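## Task

Exchange the plates in both cyclers: carry E10 out of TC1's block to tray place P3, bring E01 from P5 into TC1's block, carry F07 out of TC2's block to P2, and bring E07 from P8 into TC2's block. Every plate has to lie flat within its destination's locators, with its A1 well at the corner marked A1. The loose tray and both loose cyclers must be back at their original positions and headings, and both lids in their original state. Anything that stays right only because the robot holds it does not count. Finish by releasing and pulling the grippers away.

## Robot and tools

Robot: two six-joint arms, left_arm and right_arm, each ending in a two-finger parallel gripper with a wrist camera (cam_left_wrist, cam_right_wrist, 616x616 fisheye images). Either arm may be parked out of the way while the other works.

Scene frame: origin on the table top midway between the arms, +z up, +x pointing out over the table, left_arm on the +y side (the names are not image sides). Bases sit near (+0.027, +0.275, +0.215) m for left_arm and (-0.024, -0.267, +0.215) m for right_arm, both tilted. Gripper frame: fingers extend along its +z, and they open and close along its y. The reported end_effector_position is the point between the finger pads, roughly 1 cm short of the fingertips.

Layout: TC1 is the cycler on the left as seen from the tray, TC2 on the right; both lids are open. Tray places form rows of three running along the bench edge where the tray stands, the first row nearest that edge; looking from that edge, numbering in each row goes right to left. A place's A1 mark is at its end farther from the bench edge, its name at the nearer end. On a labelled plate, A1 lies at the labelled short end, in the corner opposite the labelled long side. A plate starting in a block may be stuck and need working loose.

execute_actions: argument actions is a list with zero or one item; optional pictures (boolean) turns images on or off. An empty list just reports state. An action item is {rows, steps}: rows holds 1 to 15 rows, steps is at most 15, each step 1/30 s; a short list repeats its final row. A wait item is {steps} alone, up to 300, counted from the previous result, so thinking time eats into it. A refused call does nothing.

Row layout (also used by move's target): one flat list of 14 numbers covering both arms, each in [-1, 1]: left dx, dy, dz, rx, ry, rz, opening, then right dx, dy, dz, rx, ry, rz, opening. The first six of each arm are an offset, not a pose, expressed in that gripper's own axes and counted from the gripper pose in the latest result showing it (or from the live pose for the second and later calls in one reply, or before any result in the scene). Scale: 1.0 equals 0.6 m of translation or 180 degrees; rx, ry, rz form one rotation vector. Every row is counted from that same base pose, not added to the previous row. Opening is absolute: +1 fully open (0.094 m), -1 closed. All-zero offsets are not a pause; they pull the arm back to the base pose.

move: target is a 14-number row as above; speed is optional, 0.002 to 0.5 m/s (default 0.25), with rotation capped at twice that in rad/s. Both grippers travel straight lines that finish together in 0.5 to 10 s; anything needing longer stops at 10 s. Openings are sent at the start. Paths do not avoid obstacles or the other arm, and grippers can overshoot the speed, mostly near full stretch. The result adds a move: line with the outcome (done, off_target, moving, held, fault), any limits (paced means the target was clipped; held means a check blocked steps, after which the arm may jump fast), and each gripper's remaining distance from its target.

wait: seconds, 0 to 10; nothing new is commanded. zoom_image: camera (one of the two names) and region [x0, y0, x1, y1] in image pixels from the top-left, no larger than 504 by 504. read_manual: section, only "licences"; it gives URDF licence text and does not move anything. finished_scene: scene, the number of the current scene; irreversible, and it reports whether the task succeeded.

Results: the state line gives each gripper's position (m) and quaternion wxyz in the scene frame; printed positions drift at long reach. grip_measured is the measured finger opening on the command scale; the last Joint positions entry is the opening in metres. A Hand target line shows where the controller is currently steering. HELD marks steps where part of a row was not sent; pose unreachable means the clearance check altered or blocked an arm's command; too close warns of nearing the mounts or frame; FAULT means an arm stopped; MOTOR HOT appears from 85 °C. Joint torques carry offsets and noise.

Control behaviour: each step the command is clipped to 70 mm and 16 degrees from the measured pose; after an action an arm continues only to its last clipped pose, so check the result and send the rest. Arms usually settle a centimetre or more low, and repeated zeros let them sink; to hold one, resend the offset back to its intended pose first, then zeros, raising the aim if it still sags. Tiny commands of a few mm may not move at all. Since offsets come from the measured pose, repeating a small push into something rigid adds no force, but into something yielding it goes deeper.

Gripping: to hold, command an opening about 0.03 below grip_measured; less margin gives a lighter hold. Readings may be off about 1 mm. Pads press roughly 50 to 62 N, harder briefly at first contact, weaker on very thin parts. Held parts may occasionally be tugged.

Avoid: dropping plates, slamming or hard pushes, shifting or turning the tray or cyclers, moving the lids, knocking anything off the table, arms colliding or pressing on each other, and long loaded holds that overheat a motor (at 100 °C the arm goes limp). Faster contact hits harder, and a target set further beyond the contact presses harder. Joint ranges in rad: waist ±2.880, shoulder 0 to 3.142, elbow 0 to 3.019, wrist pitch -1.693 to 1.571, wrist yaw ±1.571, wrist roll ±2.094.

Each tool is called after "Call:" as a command line: name --argument value for each argument, lists and objects as JSON in quotes; but a table of rows of numbers goes row by row, as --pt "numbers of a row", without its own name.

## Session

Call:
execute_actions --actions '[]'

Scene clock: 0.00 s of 15600.00 s.
left_arm: end_effector_position=(+0.3078, +0.6202, +0.3031) grip_measured=+1.000 end_effector_quat_wxyz=(-0.001, -0.146, +0.989, -0.004) | right_arm: end_effector_position=(+0.4720, -0.6461, +0.2957) grip_measured=+1.000 end_effector_quat_wxyz=(+0.252, -0.169, +0.943, -0.134)
Joint positions: left_arm=[ 0.543  0.503  1.008 -1.296 -0.371  0.363  0.094] | right_arm=[-0.605  0.681  1.057 -0.582  0.144 -1.057  0.094]
Joint velocities: left_arm=[-0.005 -0.005 -0.007 -0.002 -0.081 -0.037  0.   ] | right_arm=[-0.005 -0.024  0.002 -0.002 -0.022 -0.066  0.   ]
Joint torques (N m, as the arm reports them, + toward a larger angle): no reading
Hand target (left_arm): +0.312, +0.627, +0.310; +0.007, -0.150, +0.989, +0.001
Hand target (right_arm): +0.478, -0.654, +0.306; +0.259, -0.166, +0.941, -0.142

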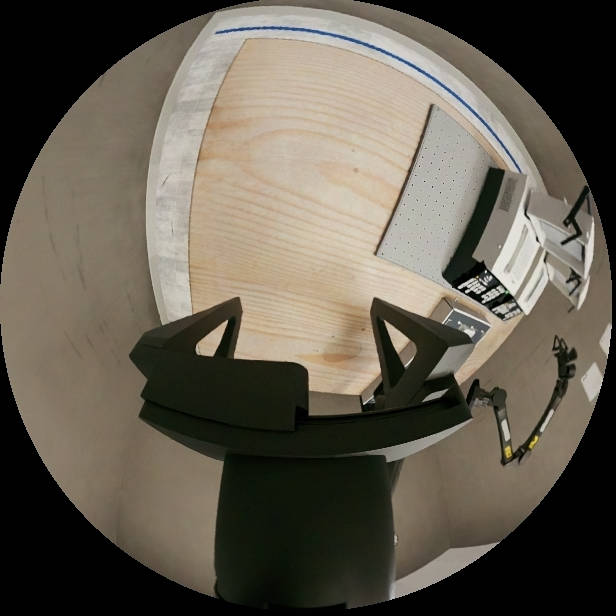

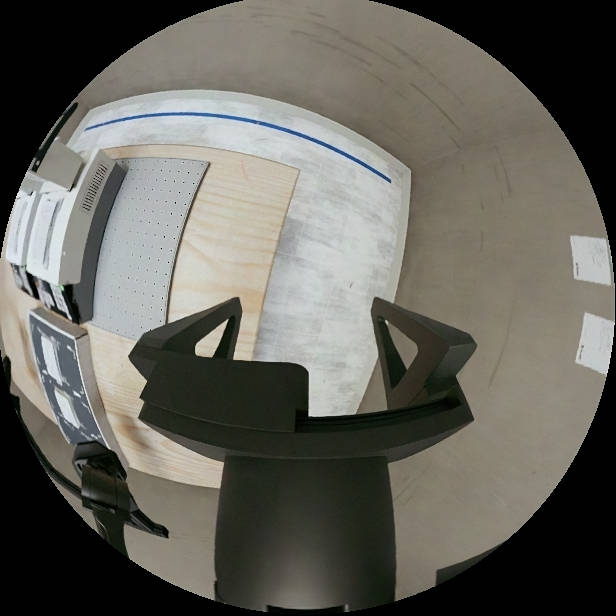

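Call:
move --target '[0.21,-0.93,-0.3,0,0,0.093,1, 0,0,0,0,0,0,1]' --speed 0.4

Scene clock: 5.10 s of 15600.00 s.
left_arm: end_effector_position=(+0.3359, +0.0538, +0.4611) grip_measured=+1.000 end_effector_quat_wxyz=(+0.008, +0.013, +0.999, -0.046) | right_arm: end_effector_position=(+0.4720, -0.6461, +0.2957) grip_measured=+1.000 end_effector_quat_wxyz=(+0.252, -0.169, +0.943, -0.134)
Joint positions: left_arm=[-1.235  1.807  1.395 -1.69  -0.608 -1.394  0.094] | right_arm=[-0.605  0.681  1.057 -0.582  0.144 -1.057  0.094]
Joint velocities: left_arm=[-0.015 -0.005 -0.012 -0.002 -0.007 -0.066  0.   ] | right_arm=[ 0.005 -0.005 -0.007 -0.012 -0.022  0.051  0.   ]
Joint torques (N m, as the arm reports them, + toward a larger angle): left_arm=[-10.83  -6.72  10.4   -0.09   0.    -0.09] | right_arm=[  0.34 -12.33   9.22   1.4   -0.12  -0.1 ]
Hand target (left_arm): +0.342, +0.051, +0.482; +0.014, +0.001, +0.998, -0.068
Hand target (right_arm): +0.472, -0.646, +0.296; +0.252, -0.169, +0.943, -0.134
Off the commanded pose (left_arm): 0.029 m, 5 deg.
Off the commanded pose (right_arm): 0.000 m, 0 deg.
joint sent to its limit (left arm) — the command would take joint 4 (wrist pitch) past its lower limit, so that joint was sent only as far as its limit.
move: off_target (left_arm); limits=paced
camera_calibration (this result's frames):
cam_left_wrist: T_world_to_cam=[[-0.0217909, -0.995972, 0.0869789, 0.0231038], [-0.824504, 0.0671073, 0.561863, 0.0145832], [-0.565437, -0.0594709, -0.822645, 0.699104], [0, 0, 0, 1]] pos_world=[0.407826, 0.0636084, 0.564911]

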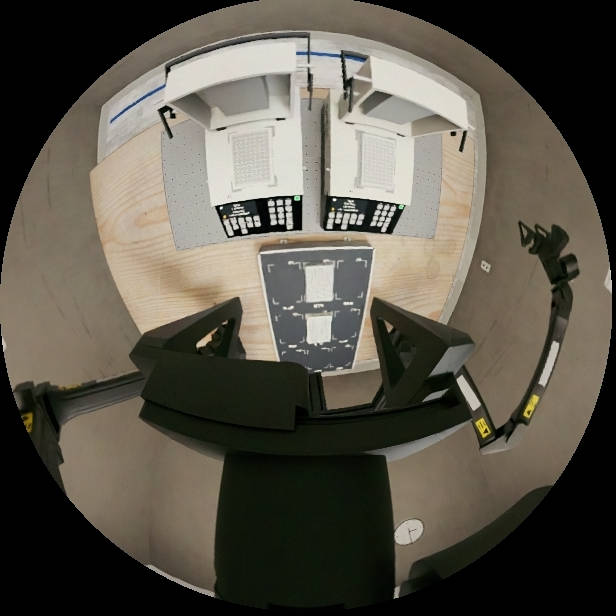

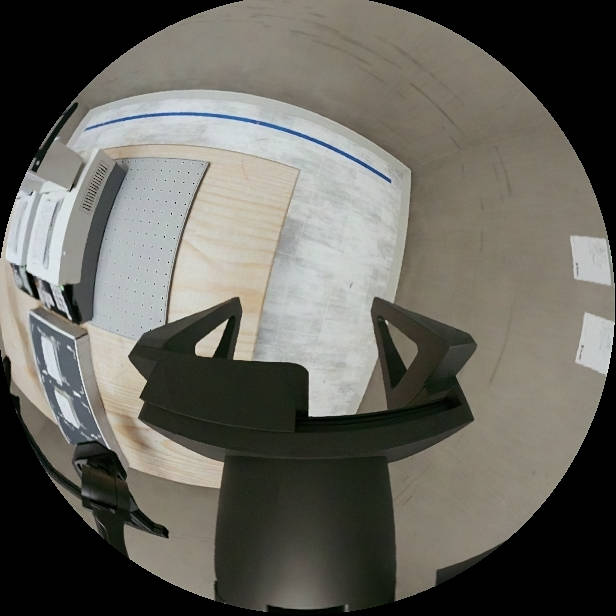

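Call:
zoom_image --camera "cam_left_wrist" --region '[150,40,480,380]'

Region (150, 40, 480, 380) of cam_left_wrist's 616x616 image, scaled by 1.482, with more detail than that image has; it fills the left 489 columns of this view, and the rest is white.

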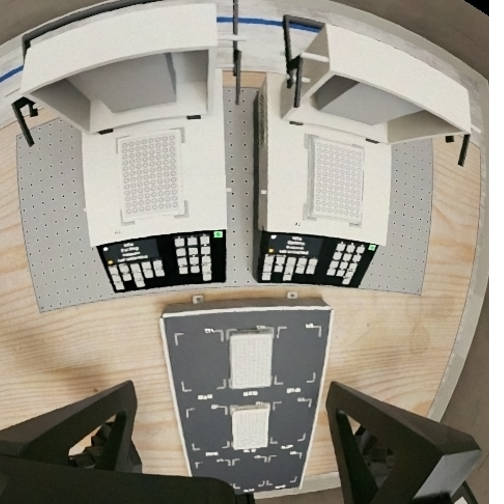

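Call:
move --target '[0.3,-0.1,0.3,0,0,0,1, 0,0,0,0,0,0,1]' --speed 0.3

Call:
zoom_image --camera "cam_left_wrist" --region '[100,0,520,400]'

Scene clock: 8.93 s of 15600.00 s.
left_arm: end_effector_position=(+0.1609, -0.0136, +0.2774) grip_measured=+1.000 end_effector_quat_wxyz=(+0.004, +0.018, +0.999, -0.035) | right_arm: end_effector_position=(+0.4720, -0.6461, +0.2957) grip_measured=+1.000 end_effector_quat_wxyz=(+0.252, -0.169, +0.943, -0.134)
Joint positions: left_arm=[-1.348  2.058  0.944 -1.078 -0.54  -1.512  0.094] | right_arm=[-0.605  0.681  1.057 -0.582  0.144 -1.057  0.094]
Joint velocities: left_arm=[-0.005 -0.015 -0.012 -0.022 -0.051  0.037  0.   ] | right_arm=[ 0.005 -0.005  0.002  0.007 -0.051  0.022  0.   ]
Joint torques (N m, as the arm reports them, + toward a larger angle): left_arm=[-8.49 -9.    6.7   0.7  -0.02 -0.1 ] | right_arm=[  0.42 -12.32   9.23   1.42  -0.12  -0.1 ]
Hand target (left_arm): +0.158, -0.017, +0.283; +0.008, +0.013, +0.999, -0.046
Hand target (right_arm): +0.472, -0.646, +0.296; +0.252, -0.169, +0.943, -0.134
Off the commanded pose (left_arm): 0.009 m, 2 deg.
Off the commanded pose (right_arm): 0.000 m, 0 deg.
move: done
camera_calibration (this result's frames):
cam_left_wrist: T_world_to_cam=[[-0.0310259, -0.997492, 0.0636182, -0.0239142], [-0.819266, 0.0618404, 0.570069, -0.0251509], [-0.572573, -0.0344334, -0.81913, 0.445484], [0, 0, 0, 1]] pos_world=[0.233725, -0.00695933, 0.380769]

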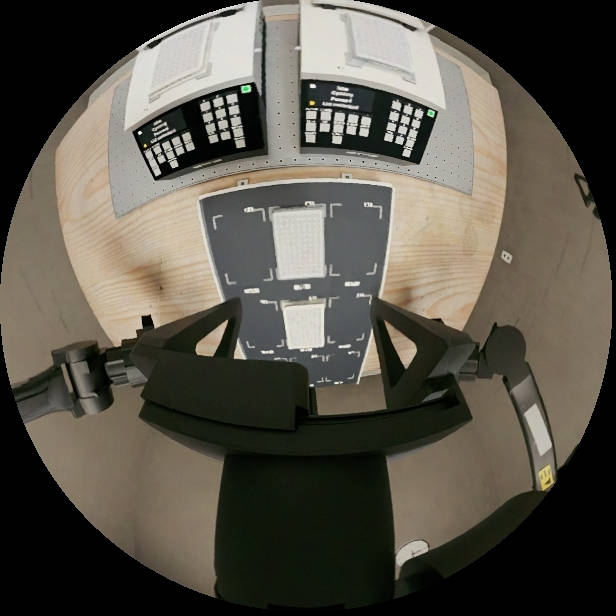

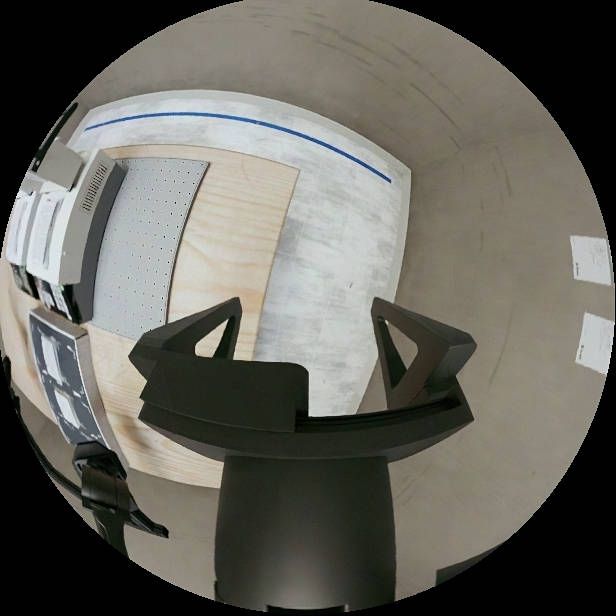

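Region (100, 0, 520, 400) of cam_left_wrist's 616x616 image, scaled by 1.200, with more detail than that image has; it fills the top 480 rows of this view, and the rest is white.

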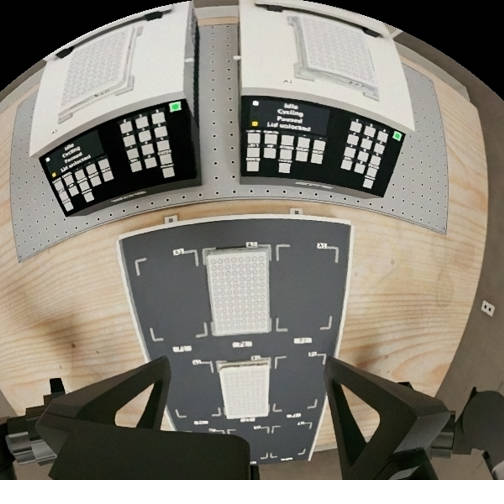

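Call:
zoom_image --camera "cam_left_wrist" --region '[220,190,400,370]'

Call:
zoom_image --camera "cam_left_wrist" --region '[130,0,430,120]'

Region (220, 190, 400, 370) of cam_left_wrist's 616x616 image, scaled by 2.800, with more detail than that image has.

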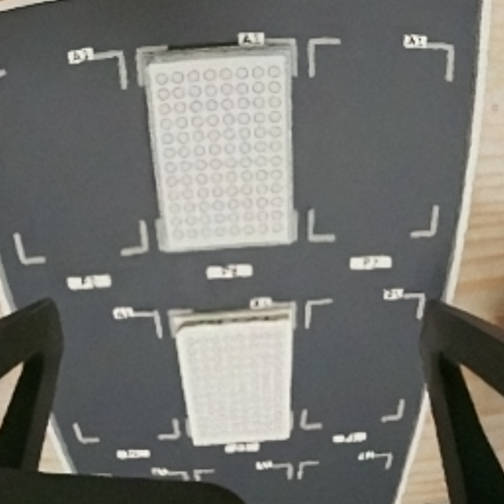

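Region (130, 0, 430, 120) of cam_left_wrist's 616x616 image, scaled by 1.680, with more detail than that image has; it fills the top 202 rows of this view, and the rest is white.

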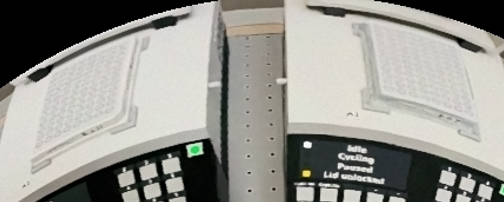

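Call:
move --target '[-0.5,0.25,0,0,0,0.98,1, 0,0,0,0,0,0,1]' --speed 0.4

Scene clock: 19.87 s of 15600.00 s.
left_arm: end_effector_position=(+0.4534, +0.1183, +0.2749) grip_measured=+1.000 end_effector_quat_wxyz=(-0.013, +0.998, +0.055, -0.005) | right_arm: end_effector_position=(+0.4720, -0.6461, +0.2957) grip_measured=+1.000 end_effector_quat_wxyz=(+0.252, -0.169, +0.943, -0.134)
Joint positions: left_arm=[-0.768  1.759  1.213 -1.341 -0.824  2.072  0.094] | right_arm=[-0.605  0.681  1.057 -0.582  0.144 -1.057  0.094]
Joint velocities: left_arm=[ 0.005 -0.015  0.002 -0.017 -0.007  0.022  0.   ] | right_arm=[-0.015 -0.005 -0.002 -0.022  0.022  0.022  0.   ]
Joint torques (N m, as the arm reports them, + toward a larger angle): left_arm=[-8.56 -7.28  7.86 -0.55  0.01  0.04] | right_arm=[  0.36 -12.37   9.23   1.4   -0.12  -0.1 ]
Hand target (left_arm): +0.466, +0.122, +0.271; -0.016, +0.998, +0.061, -0.010
Hand target (right_arm): +0.472, -0.646, +0.296; +0.252, -0.169, +0.943, -0.134
Off the commanded pose (left_arm): 0.015 m, 7 deg.
Off the commanded pose (right_arm): 0.000 m, 0 deg.
joint sent to its limit (left arm) — the command would take joint 6 (wrist roll) past its upper limit, so that joint was sent only as far as its limit.
After step 90, 3.50 s passed at rest.
move: off_target (left_arm)
camera_calibration (this result's frames):
cam_left_wrist: T_world_to_cam=[[-0.114848, 0.993152, 0.021445, -0.0690022], [0.816682, 0.0821071, 0.571217, -0.5367], [0.565544, 0.0831171, -0.820519, 0.0859513], [0, 0, 0, 1]] pos_world=[0.381779, 0.105453, 0.378576]

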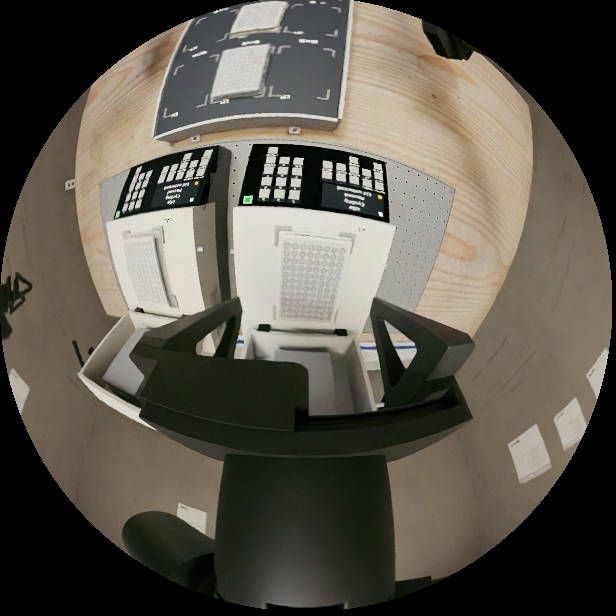

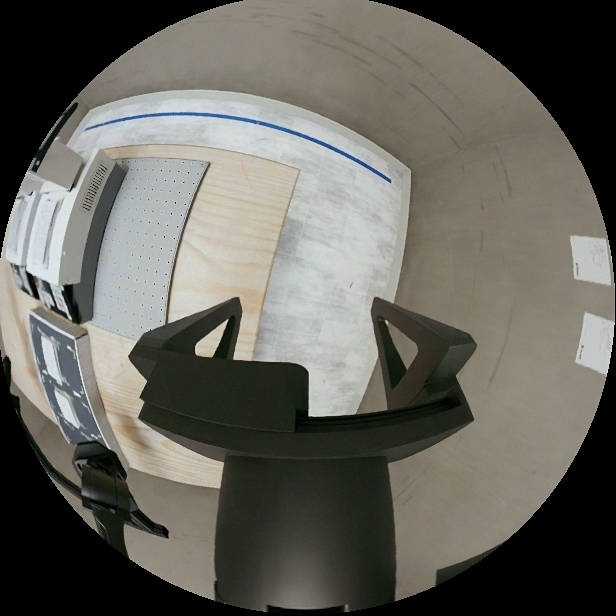

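Call:
zoom_image --camera "cam_left_wrist" --region '[190,0,310,120]'

Region (190, 0, 310, 120) of cam_left_wrist's 616x616 image, scaled by 4.200, with more detail than that image has.

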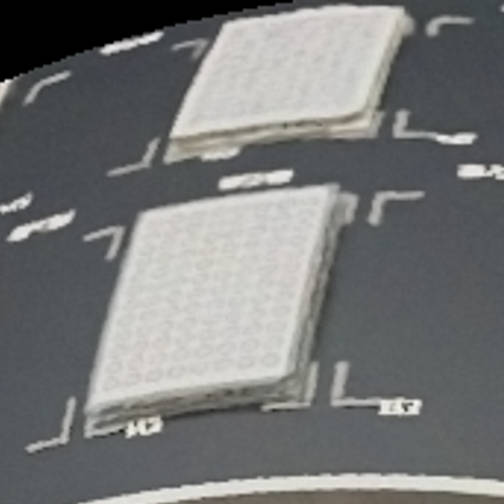

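Call:
move --target '[0.04,-0.025,0.05,0,0,-0.965,1, 0,0,0,0,0,0,1]' --speed 0.4

Scene clock: 27.87 s of 15600.00 s.
left_arm: end_effector_position=(+0.4714, +0.1267, +0.2531) grip_measured=+1.000 end_effector_quat_wxyz=(+0.000, +0.018, +1.000, +0.007) | right_arm: end_effector_position=(+0.4720, -0.6461, +0.2957) grip_measured=+1.000 end_effector_quat_wxyz=(+0.252, -0.169, +0.943, -0.134)
Joint positions: left_arm=[-0.706  1.748  1.198 -1.248 -0.844 -0.818  0.094] | right_arm=[-0.605  0.681  1.057 -0.582  0.144 -1.057  0.094]
Joint velocities: left_arm=[ 0.005  0.005 -0.012 -0.007 -0.037 -0.007  0.   ] | right_arm=[ 0.005 -0.005 -0.002 -0.012  0.037  0.066  0.   ]
Joint torques (N m, as the arm reports them, + toward a larger angle): left_arm=[-9.29 -9.47  4.96  0.1  -0.19 -0.1 ] | right_arm=[  0.39 -12.34   9.23   1.41  -0.12  -0.1 ]
Hand target (left_arm): +0.475, +0.136, +0.245; -0.006, +0.000, +1.000, +0.012
Hand target (right_arm): +0.472, -0.646, +0.296; +0.252, -0.169, +0.943, -0.134
Off the commanded pose (left_arm): 0.013 m, 2 deg.
Off the commanded pose (right_arm): 0.000 m, 0 deg.
After step 90, 0.53 s passed at rest.
move: off_target (left_arm)
camera_calibration (this result's frames):
cam_left_wrist: T_world_to_cam=[[-0.0305046, -0.999329, -0.0202599, 0.148476], [-0.816083, 0.0131973, 0.577784, 0.237088], [-0.577129, 0.0341589, -0.815938, 0.600909], [0, 0, 0, 1]] pos_world=[0.544814, 0.124721, 0.356327]

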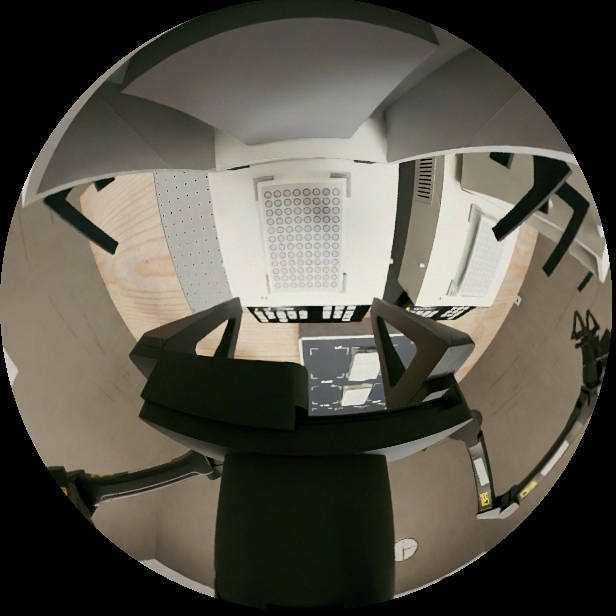

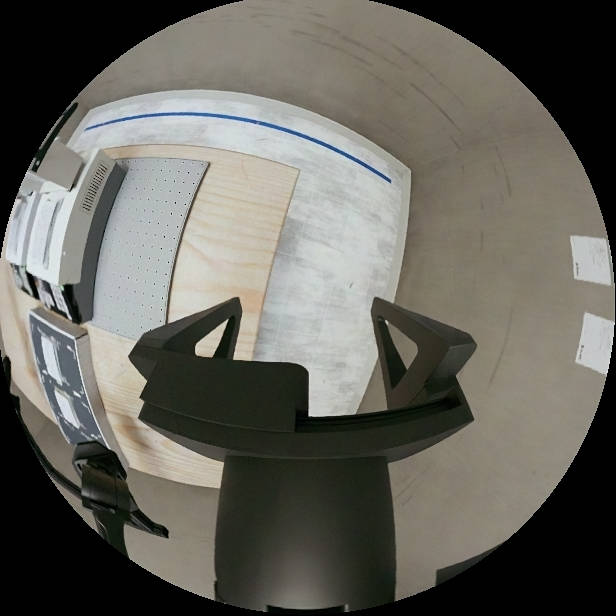

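Call:
move --target '[0.0,0.0,0.13,0,0,-0.012,1, 0,0,0,0,0,0,1]' --speed 0.1

Scene clock: 30.50 s of 15600.00 s.
left_arm: end_effector_position=(+0.4728, +0.1233, +0.1867) grip_measured=+1.000 end_effector_quat_wxyz=(+0.008, -0.003, +1.000, +0.000) | right_arm: end_effector_position=(+0.4720, -0.6461, +0.2957) grip_measured=+1.000 end_effector_quat_wxyz=(+0.252, -0.169, +0.943, -0.134)
Joint positions: left_arm=[-0.6    1.775  1.099 -0.971 -0.86  -0.677  0.094] | right_arm=[-0.605  0.681  1.057 -0.582  0.144 -1.057  0.094]
Joint velocities: left_arm=[-0.005  0.005  0.002 -0.022 -0.022  0.007  0.   ] | right_arm=[-0.005  0.005  0.002 -0.022  0.007 -0.022  0.   ]
Joint torques (N m, as the arm reports them, + toward a larger angle): left_arm=[-9.14 -8.74  4.05  0.65 -0.15  0.1 ] | right_arm=[  0.35 -12.32   9.23   1.4   -0.12  -0.1 ]
Hand target (left_arm): +0.472, +0.128, +0.175; +0.001, -0.001, +1.000, +0.007
Hand target (right_arm): +0.472, -0.646, +0.296; +0.252, -0.169, +0.943, -0.134
Off the commanded pose (left_arm): 0.012 m, 1 deg.
Off the commanded pose (right_arm): 0.000 m, 0 deg.
move: off_target (left_arm)
camera_calibration (this result's frames):
cam_left_wrist: T_world_to_cam=[[0.0105481, -0.999927, -0.00588247, 0.121774], [-0.824498, -0.0120257, 0.565737, 0.286022], [-0.565767, -0.00111738, -0.824565, 0.548202], [0, 0, 0, 1]] pos_world=[0.544694, 0.125817, 0.290932]

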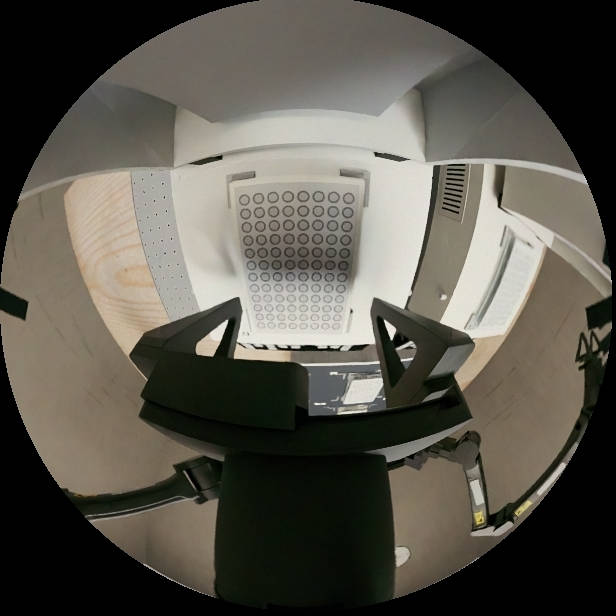

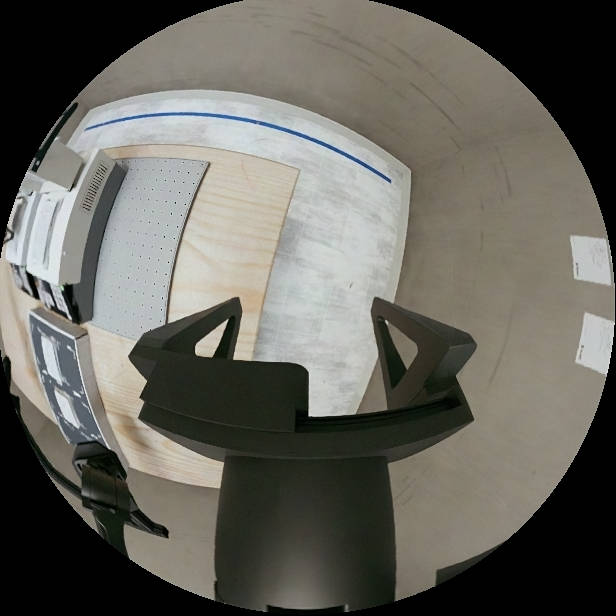

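Call:
move --target '[0.0,0.018,0.0,0,0,0,1, 0,0,0,0,0,0,1]' --speed 0.05

Call:
move --target '[0.0,0.0,0.05,0,0,0,1, 0,0,0,0,0,0,1]' --speed 0.05

Scene clock: 32.40 s of 15600.00 s.
left_arm: end_effector_position=(+0.4724, +0.1279, +0.1896) grip_measured=+1.000 end_effector_quat_wxyz=(+0.010, -0.002, +1.000, -0.001) | right_arm: end_effector_position=(+0.4720, -0.6461, +0.2957) grip_measured=+1.000 end_effector_quat_wxyz=(+0.252, -0.169, +0.943, -0.134)
Joint positions: left_arm=[-0.6    1.758  1.09  -0.971 -0.86  -0.67   0.094] | right_arm=[-0.605  0.681  1.057 -0.582  0.144 -1.057  0.094]
Joint velocities: left_arm=[-0.015  0.005 -0.002 -0.007 -0.022  0.007  0.   ] | right_arm=[-0.015 -0.005  0.007 -0.022  0.037 -0.022  0.   ]
Joint torques (N m, as the arm reports them, + toward a larger angle): left_arm=[-10.25 -10.25   3.97   0.25  -0.07   0.11] | right_arm=[  0.36 -12.36   9.23   1.4   -0.12  -0.1 ]
Hand target (left_arm): +0.473, +0.134, +0.187; +0.008, -0.003, +1.000, +0.000
Hand target (right_arm): +0.472, -0.646, +0.296; +0.252, -0.169, +0.943, -0.134
Off the commanded pose (left_arm): 0.007 m, 0 deg.
Off the commanded pose (right_arm): 0.000 m, 0 deg.
move: done
camera_calibration (this result's frames):
cam_left_wrist: T_world_to_cam=[[0.00971611, -0.999949, -0.00261489, 0.126154], [-0.826822, -0.00950455, 0.562383, 0.285533], [-0.56238, -0.00330213, -0.826873, 0.549517], [0, 0, 0, 1]] pos_world=[0.543897, 0.130676, 0.294132]

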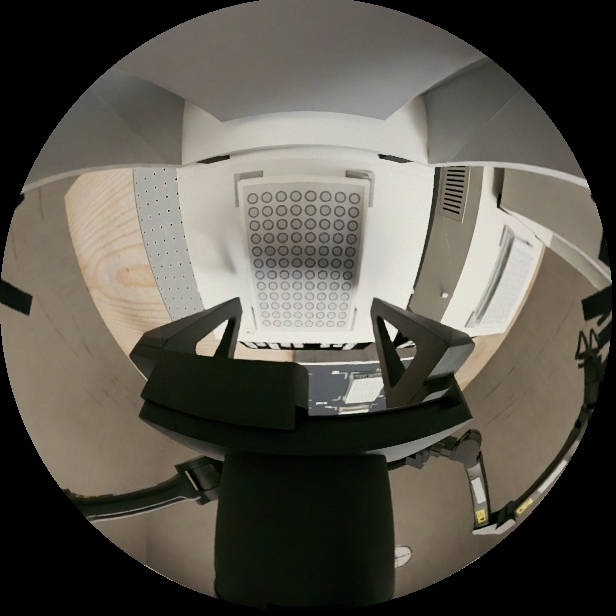

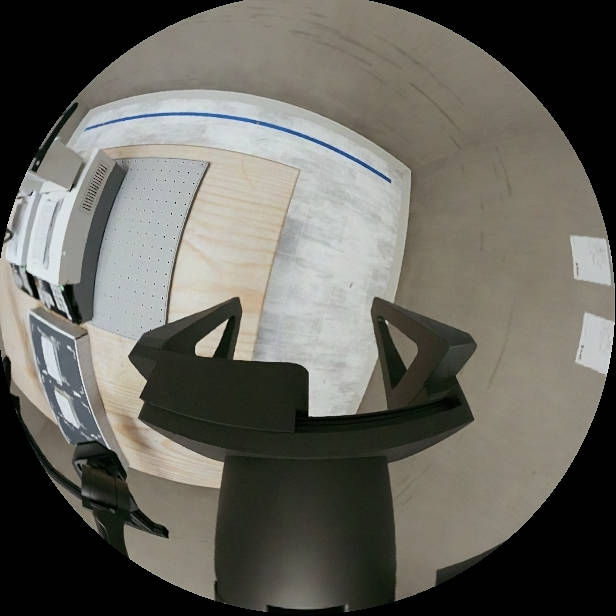

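Scene clock: 33.27 s of 15600.00 s.
left_arm: end_effector_position=(+0.4758, +0.1234, +0.1760) grip_measured=+1.000 end_effector_quat_wxyz=(+0.020, -0.005, +1.000, -0.010) | right_arm: end_effector_position=(+0.4720, -0.6461, +0.2957) grip_measured=+1.000 end_effector_quat_wxyz=(+0.252, -0.169, +0.943, -0.134)
Joint positions: left_arm=[-0.58   1.765  1.067 -0.876 -0.86  -0.614  0.094] | right_arm=[-0.605  0.681  1.057 -0.582  0.144 -1.057  0.094]
Joint velocities: left_arm=[-0.005 -0.015 -0.007 -0.002  0.007 -0.037  0.   ] | right_arm=[ 0.005 -0.015 -0.002  0.007  0.037  0.007  0.   ]
Joint torques (N m, as the arm reports them, + toward a larger angle): left_arm=[-8.66 -8.32  3.77  0.93 -0.08  0.19] | right_arm=[  0.33 -12.33   9.23   1.41  -0.13  -0.1 ]
Hand target (left_arm): +0.473, +0.128, +0.160; +0.009, -0.002, +1.000, -0.002
Hand target (right_arm): +0.472, -0.646, +0.296; +0.252, -0.169, +0.943, -0.134
Off the commanded pose (left_arm): 0.017 m, 2 deg.
Off the commanded pose (right_arm): 0.000 m, 0 deg.
move: off_target (left_arm)
camera_calibration (this result's frames):
cam_left_wrist: T_world_to_cam=[[0.0155379, -0.99978, 0.014114, 0.115845], [-0.838308, -0.00533218, 0.545171, 0.303882], [-0.544976, -0.0203027, -0.838206, 0.535935], [0, 0, 0, 1]] pos_world=[0.545018, 0.128321, 0.281922]

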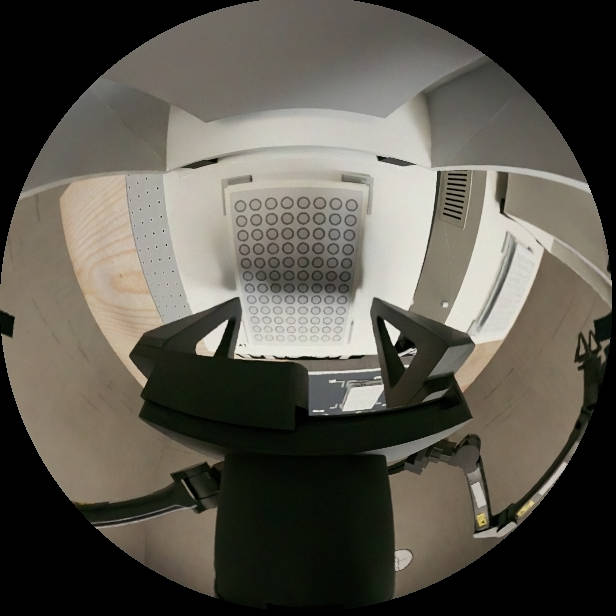

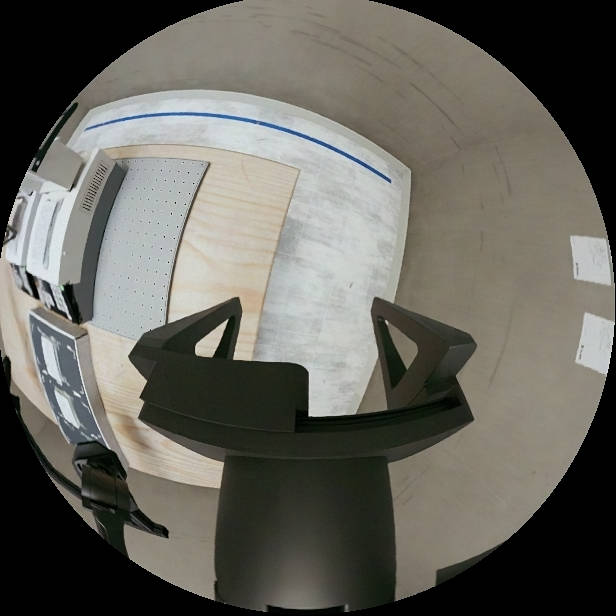

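Call:
move --target '[0.0,0.025,-0.01,0,0,0,1, 0,0,0,0,0,0,1]' --speed 0.05

Call:
move --target '[0.0,0.012,0.05,0,0,0,1, 0,0,0,0,0,0,1]' --speed 0.04

Scene clock: 35.33 s of 15600.00 s.
left_arm: end_effector_position=(+0.4782, +0.1326, +0.1840) grip_measured=+1.000 end_effector_quat_wxyz=(+0.025, -0.012, +1.000, -0.014) | right_arm: end_effector_position=(+0.4720, -0.6461, +0.2957) grip_measured=+1.000 end_effector_quat_wxyz=(+0.252, -0.169, +0.943, -0.134)
Joint positions: left_arm=[-0.58   1.73   1.058 -0.884 -0.858 -0.613  0.094] | right_arm=[-0.605  0.681  1.057 -0.582  0.144 -1.057  0.094]
Joint velocities: left_arm=[ 0.015  0.005 -0.002  0.027 -0.037  0.037  0.   ] | right_arm=[-0.024 -0.015 -0.007 -0.007  0.037 -0.007  0.   ]
Joint torques (N m, as the arm reports them, + toward a larger angle): left_arm=[-10.15 -10.33   3.98  -0.24  -0.09   0.08] | right_arm=[  0.37 -12.33   9.23   1.4   -0.12  -0.1 ]
Hand target (left_arm): +0.476, +0.138, +0.182; +0.020, -0.006, +1.000, -0.010
Hand target (right_arm): +0.472, -0.646, +0.296; +0.252, -0.169, +0.943, -0.134
Off the commanded pose (left_arm): 0.007 m, 1 deg.
Off the commanded pose (right_arm): 0.000 m, 0 deg.
move: done
camera_calibration (this result's frames):
cam_left_wrist: T_world_to_cam=[[0.0285696, -0.999319, 0.0233359, 0.116863], [-0.842923, -0.0115372, 0.537911, 0.306015], [-0.537275, -0.0350382, -0.842679, 0.543237], [0, 0, 0, 1]] pos_world=[0.546477, 0.139349, 0.290439]

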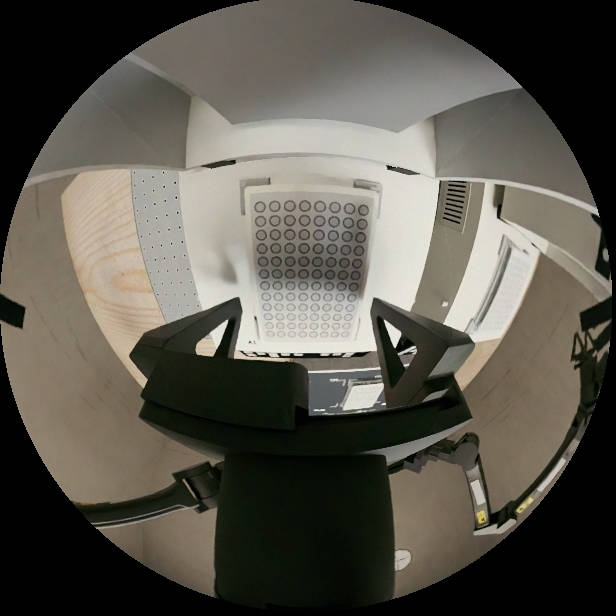

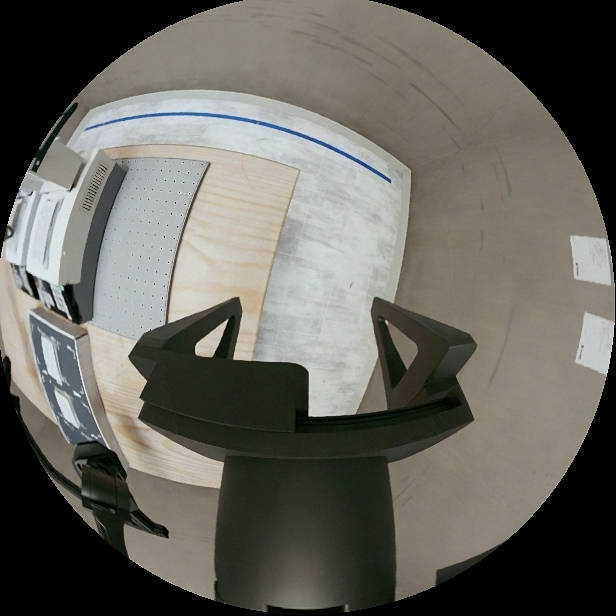

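Scene clock: 36.40 s of 15600.00 s.
left_arm: end_effector_position=(+0.4822, +0.1347, +0.1664) grip_measured=+1.000 end_effector_quat_wxyz=(+0.034, -0.013, +0.999, -0.019) | right_arm: end_effector_position=(+0.4720, -0.6461, +0.2957) grip_measured=+1.000 end_effector_quat_wxyz=(+0.252, -0.169, +0.943, -0.134)
Joint positions: left_arm=[-0.545  1.73   1.027 -0.779 -0.857 -0.536  0.094] | right_arm=[-0.605  0.681  1.057 -0.582  0.144 -1.057  0.094]
Joint velocities: left_arm=[-0.005 -0.005  0.007 -0.017 -0.037 -0.007  0.   ] | right_arm=[-0.005 -0.005 -0.017 -0.012  0.007 -0.022  0.   ]
Joint torques (N m, as the arm reports them, + toward a larger angle): left_arm=[-8.72 -9.03  3.73  0.63  0.1   0.09] | right_arm=[  0.36 -12.34   9.21   1.42  -0.12  -0.1 ]
Hand target (left_arm): +0.479, +0.139, +0.154; +0.024, -0.012, +1.000, -0.014
Hand target (right_arm): +0.472, -0.646, +0.296; +0.252, -0.169, +0.943, -0.134
Off the commanded pose (left_arm): 0.014 m, 1 deg.
Off the commanded pose (right_arm): 0.000 m, 0 deg.
move: off_target (left_arm)
camera_calibration (this result's frames):
cam_left_wrist: T_world_to_cam=[[0.0299772, -0.998969, 0.0340922, 0.116748], [-0.853048, -0.00779163, 0.521775, 0.325917], [-0.520971, -0.0447236, -0.852402, 0.52574], [0, 0, 0, 1]] pos_world=[0.548419, 0.14268, 0.274106]

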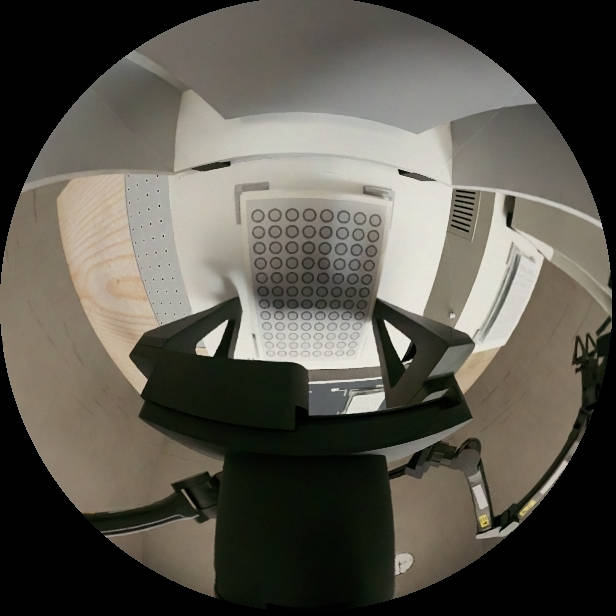

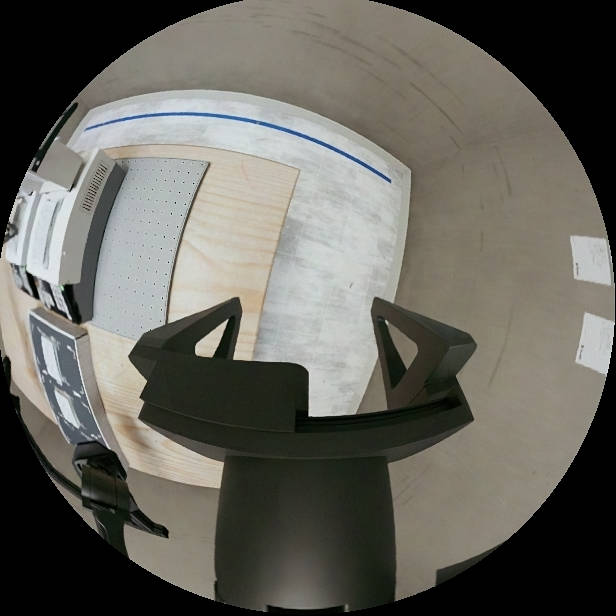

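Call:
move --target '[0.0,-0.008,0.025,0,0.022,0,1, 0,0,0,0,0,0,1]' --speed 0.04

Call:
execute_actions --actions '[{"rows":[[0,0,0,0,0,0,0.6,0,0,0,0,0,0,1]],"steps":15}]'

Scene clock: 38.87 s of 15600.00 s.
left_arm: end_effector_position=(+0.4751, +0.1280, +0.1625) grip_measured=+1.000 end_effector_quat_wxyz=(+0.011, +0.002, +1.000, -0.022) | right_arm: end_effector_position=(+0.4720, -0.6461, +0.2957) grip_measured=+1.000 end_effector_quat_wxyz=(+0.252, -0.169, +0.943, -0.134)
Joint positions: left_arm=[-0.545  1.756  1.046 -0.828 -0.829 -0.55   0.094] | right_arm=[-0.605  0.681  1.057 -0.582  0.144 -1.057  0.094]
Joint velocities: left_arm=[-0.005 -0.015 -0.002  0.002  0.022 -0.022  0.   ] | right_arm=[-0.005 -0.005  0.002 -0.007 -0.007  0.066  0.   ]
Joint torques (N m, as the arm reports them, + toward a larger angle): left_arm=[-8.49 -7.59  6.49 -0.15  0.31 -0.08] | right_arm=[  0.35 -12.31   9.23   1.41  -0.12  -0.1 ]
Hand target (left_arm): +0.483, +0.130, +0.152; -0.000, -0.013, +1.000, -0.019
Hand target (right_arm): +0.472, -0.646, +0.296; +0.252, -0.169, +0.943, -0.134
Off the commanded pose (left_arm): 0.014 m, 2 deg.
Off the commanded pose (right_arm): 0.000 m, 0 deg.
move: off_target (left_arm)
camera_calibration (this result's frames):
cam_left_wrist: T_world_to_cam=[[0.00139335, -0.999285, 0.037779, 0.123506], [-0.828262, 0.0200159, 0.559984, 0.300312], [-0.56034, -0.0320711, -0.827642, 0.531459], [0, 0, 0, 1]] pos_world=[0.546362, 0.134451, 0.267021]

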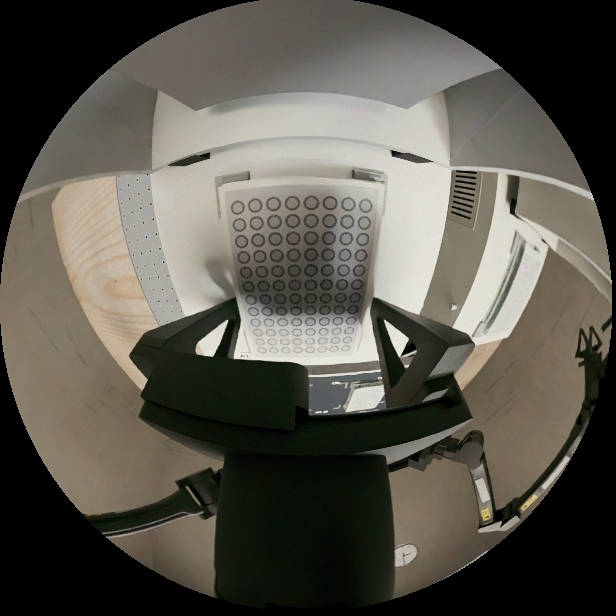

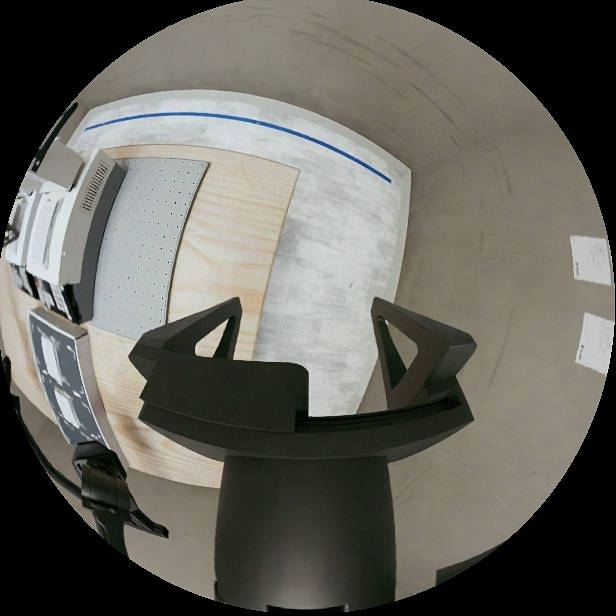

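Scene clock: 39.37 s of 15600.00 s.
left_arm: end_effector_position=(+0.4753, +0.1298, +0.1625) grip_measured=+0.754 end_effector_quat_wxyz=(+0.013, +0.002, +1.000, -0.017) | right_arm: end_effector_position=(+0.4720, -0.6461, +0.2957) grip_measured=+1.000 end_effector_quat_wxyz=(+0.252, -0.169, +0.943, -0.134)
Joint positions: left_arm=[-0.545  1.756  1.046 -0.831 -0.838 -0.551  0.082] | right_arm=[-0.605  0.681  1.057 -0.582  0.144 -1.057  0.094]
Joint velocities: left_arm=[-0.005 -0.005 -0.002 -0.017 -0.11   0.022 -0.001] | right_arm=[-0.005 -0.005 -0.002 -0.012  0.037 -0.051  0.   ]
Joint torques (N m, as the arm reports them, + toward a larger angle): left_arm=[-10.9   -9.54   4.45   0.38   0.37   0.  ] | right_arm=[  0.42 -12.31   9.23   1.41  -0.12  -0.1 ]
Hand target (left_arm): +0.475, +0.128, +0.162; +0.011, +0.002, +1.000, -0.022
Hand target (right_arm): +0.472, -0.646, +0.296; +0.252, -0.169, +0.943, -0.134
Off the commanded pose (left_arm): 0.002 m, 1 deg.
Off the commanded pose (right_arm): 0.000 m, 0 deg.
Steps of this call (steps 1 to 15: all 15 steps of this action). Readings (end_effector_position):
1: left_arm (+0.4754, +0.1287, +0.1625) | right_arm (+0.4720, -0.6461, +0.2957)
2: left_arm (+0.4752, +0.1297, +0.1625) | right_arm (+0.4720, -0.6461, +0.2957)
4: left_arm (+0.4753, +0.1298, +0.1625) | right_arm (+0.4720, -0.6461, +0.2957)
8: left_arm (+0.4753, +0.1298, +0.1625) | right_arm (+0.4720, -0.6461, +0.2957)
15: the state above
camera_calibration (this result's frames):
cam_left_wrist: T_world_to_cam=[[0.000775799, -0.999568, 0.0293663, 0.126966], [-0.829995, 0.015736, 0.557549, 0.302192], [-0.55777, -0.0248064, -0.829625, 0.529781], [0, 0, 0, 1]] pos_world=[0.546215, 0.135298, 0.267305]

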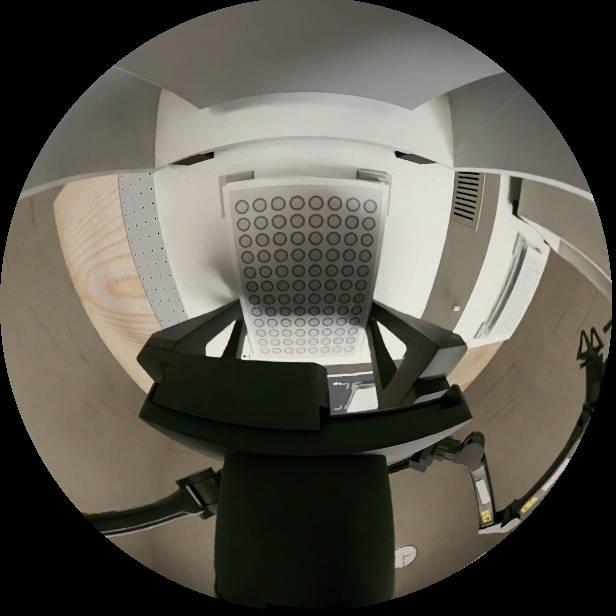

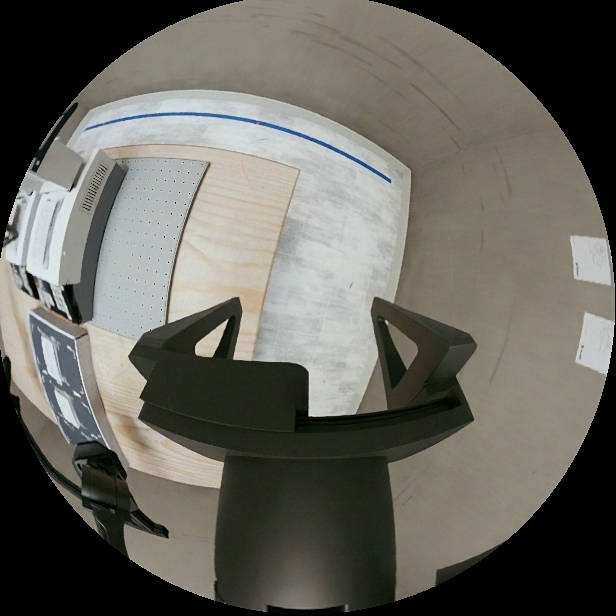

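Gripped. Lift slowly.

Call:
move --target '[0.0,0,-0.08,0,0,0,0.6, 0,0,0,0,0,0,1]' --speed 0.03

Scene clock: 41.87 s of 15600.00 s.
left_arm: end_effector_position=(+0.4747, +0.1307, +0.1647) grip_measured=+0.754 end_effector_quat_wxyz=(-0.007, -0.002, +1.000, -0.012) | right_arm: end_effector_position=(+0.4720, -0.6461, +0.2957) grip_measured=+1.000 end_effector_quat_wxyz=(+0.252, -0.169, +0.943, -0.134)
Joint positions: left_arm=[-0.545  1.77   1.079 -0.906 -0.826 -0.602  0.082] | right_arm=[-0.605  0.681  1.057 -0.582  0.144 -1.057  0.094]
Joint velocities: left_arm=[ 0.005  0.005  0.007 -0.007 -0.007 -0.007  0.   ] | right_arm=[-0.005  0.015 -0.002  0.007 -0.037 -0.037  0.   ]
Joint torques (N m, as the arm reports them, + toward a larger angle): left_arm=[-17.3  -14.23   5.07  -3.54  -0.44  -0.48] | right_arm=[  0.37 -12.36   9.23   1.42  -0.12  -0.1 ]
Hand target (left_arm): +0.474, +0.131, +0.207; +0.014, +0.002, +1.000, -0.019
Hand target (right_arm): +0.472, -0.646, +0.296; +0.252, -0.169, +0.943, -0.134
Off the commanded pose (left_arm): 0.046 m, 2 deg.
Off the commanded pose (right_arm): 0.000 m, 0 deg.
move: off_target (left_arm)
camera_calibration (this result's frames):
cam_left_wrist: T_world_to_cam=[[0.00935327, -0.99979, 0.0182546, 0.125588], [-0.807823, 0.00320444, 0.589416, 0.286343], [-0.58935, -0.0202595, -0.807623, 0.542057], [0, 0, 0, 1]] pos_world=[0.549602, 0.135625, 0.26671]

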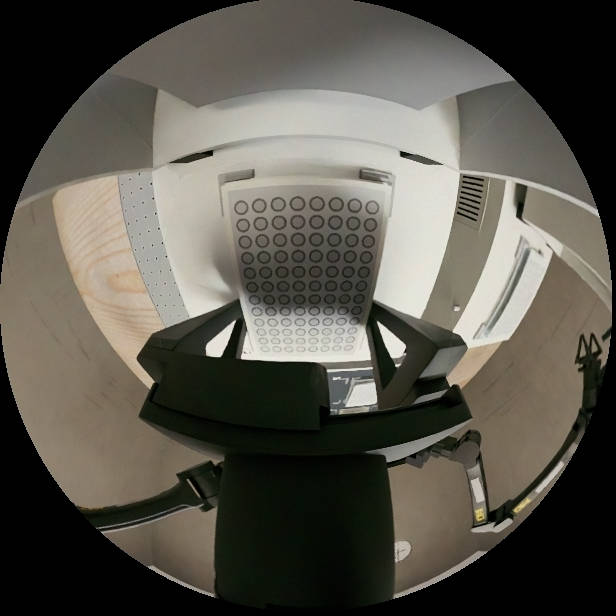

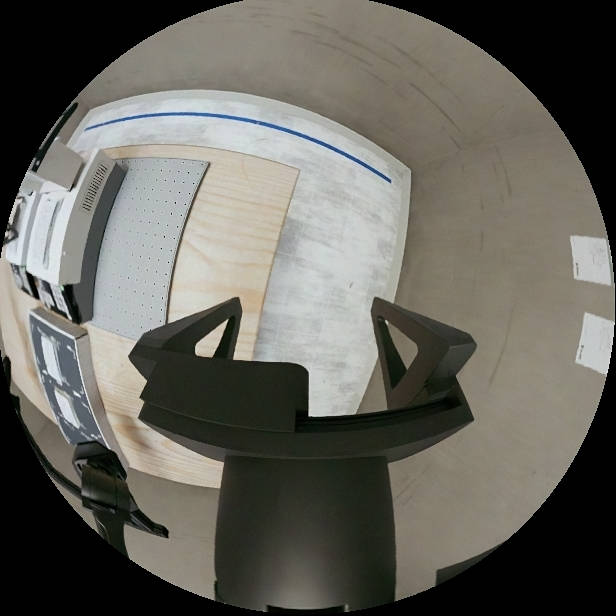

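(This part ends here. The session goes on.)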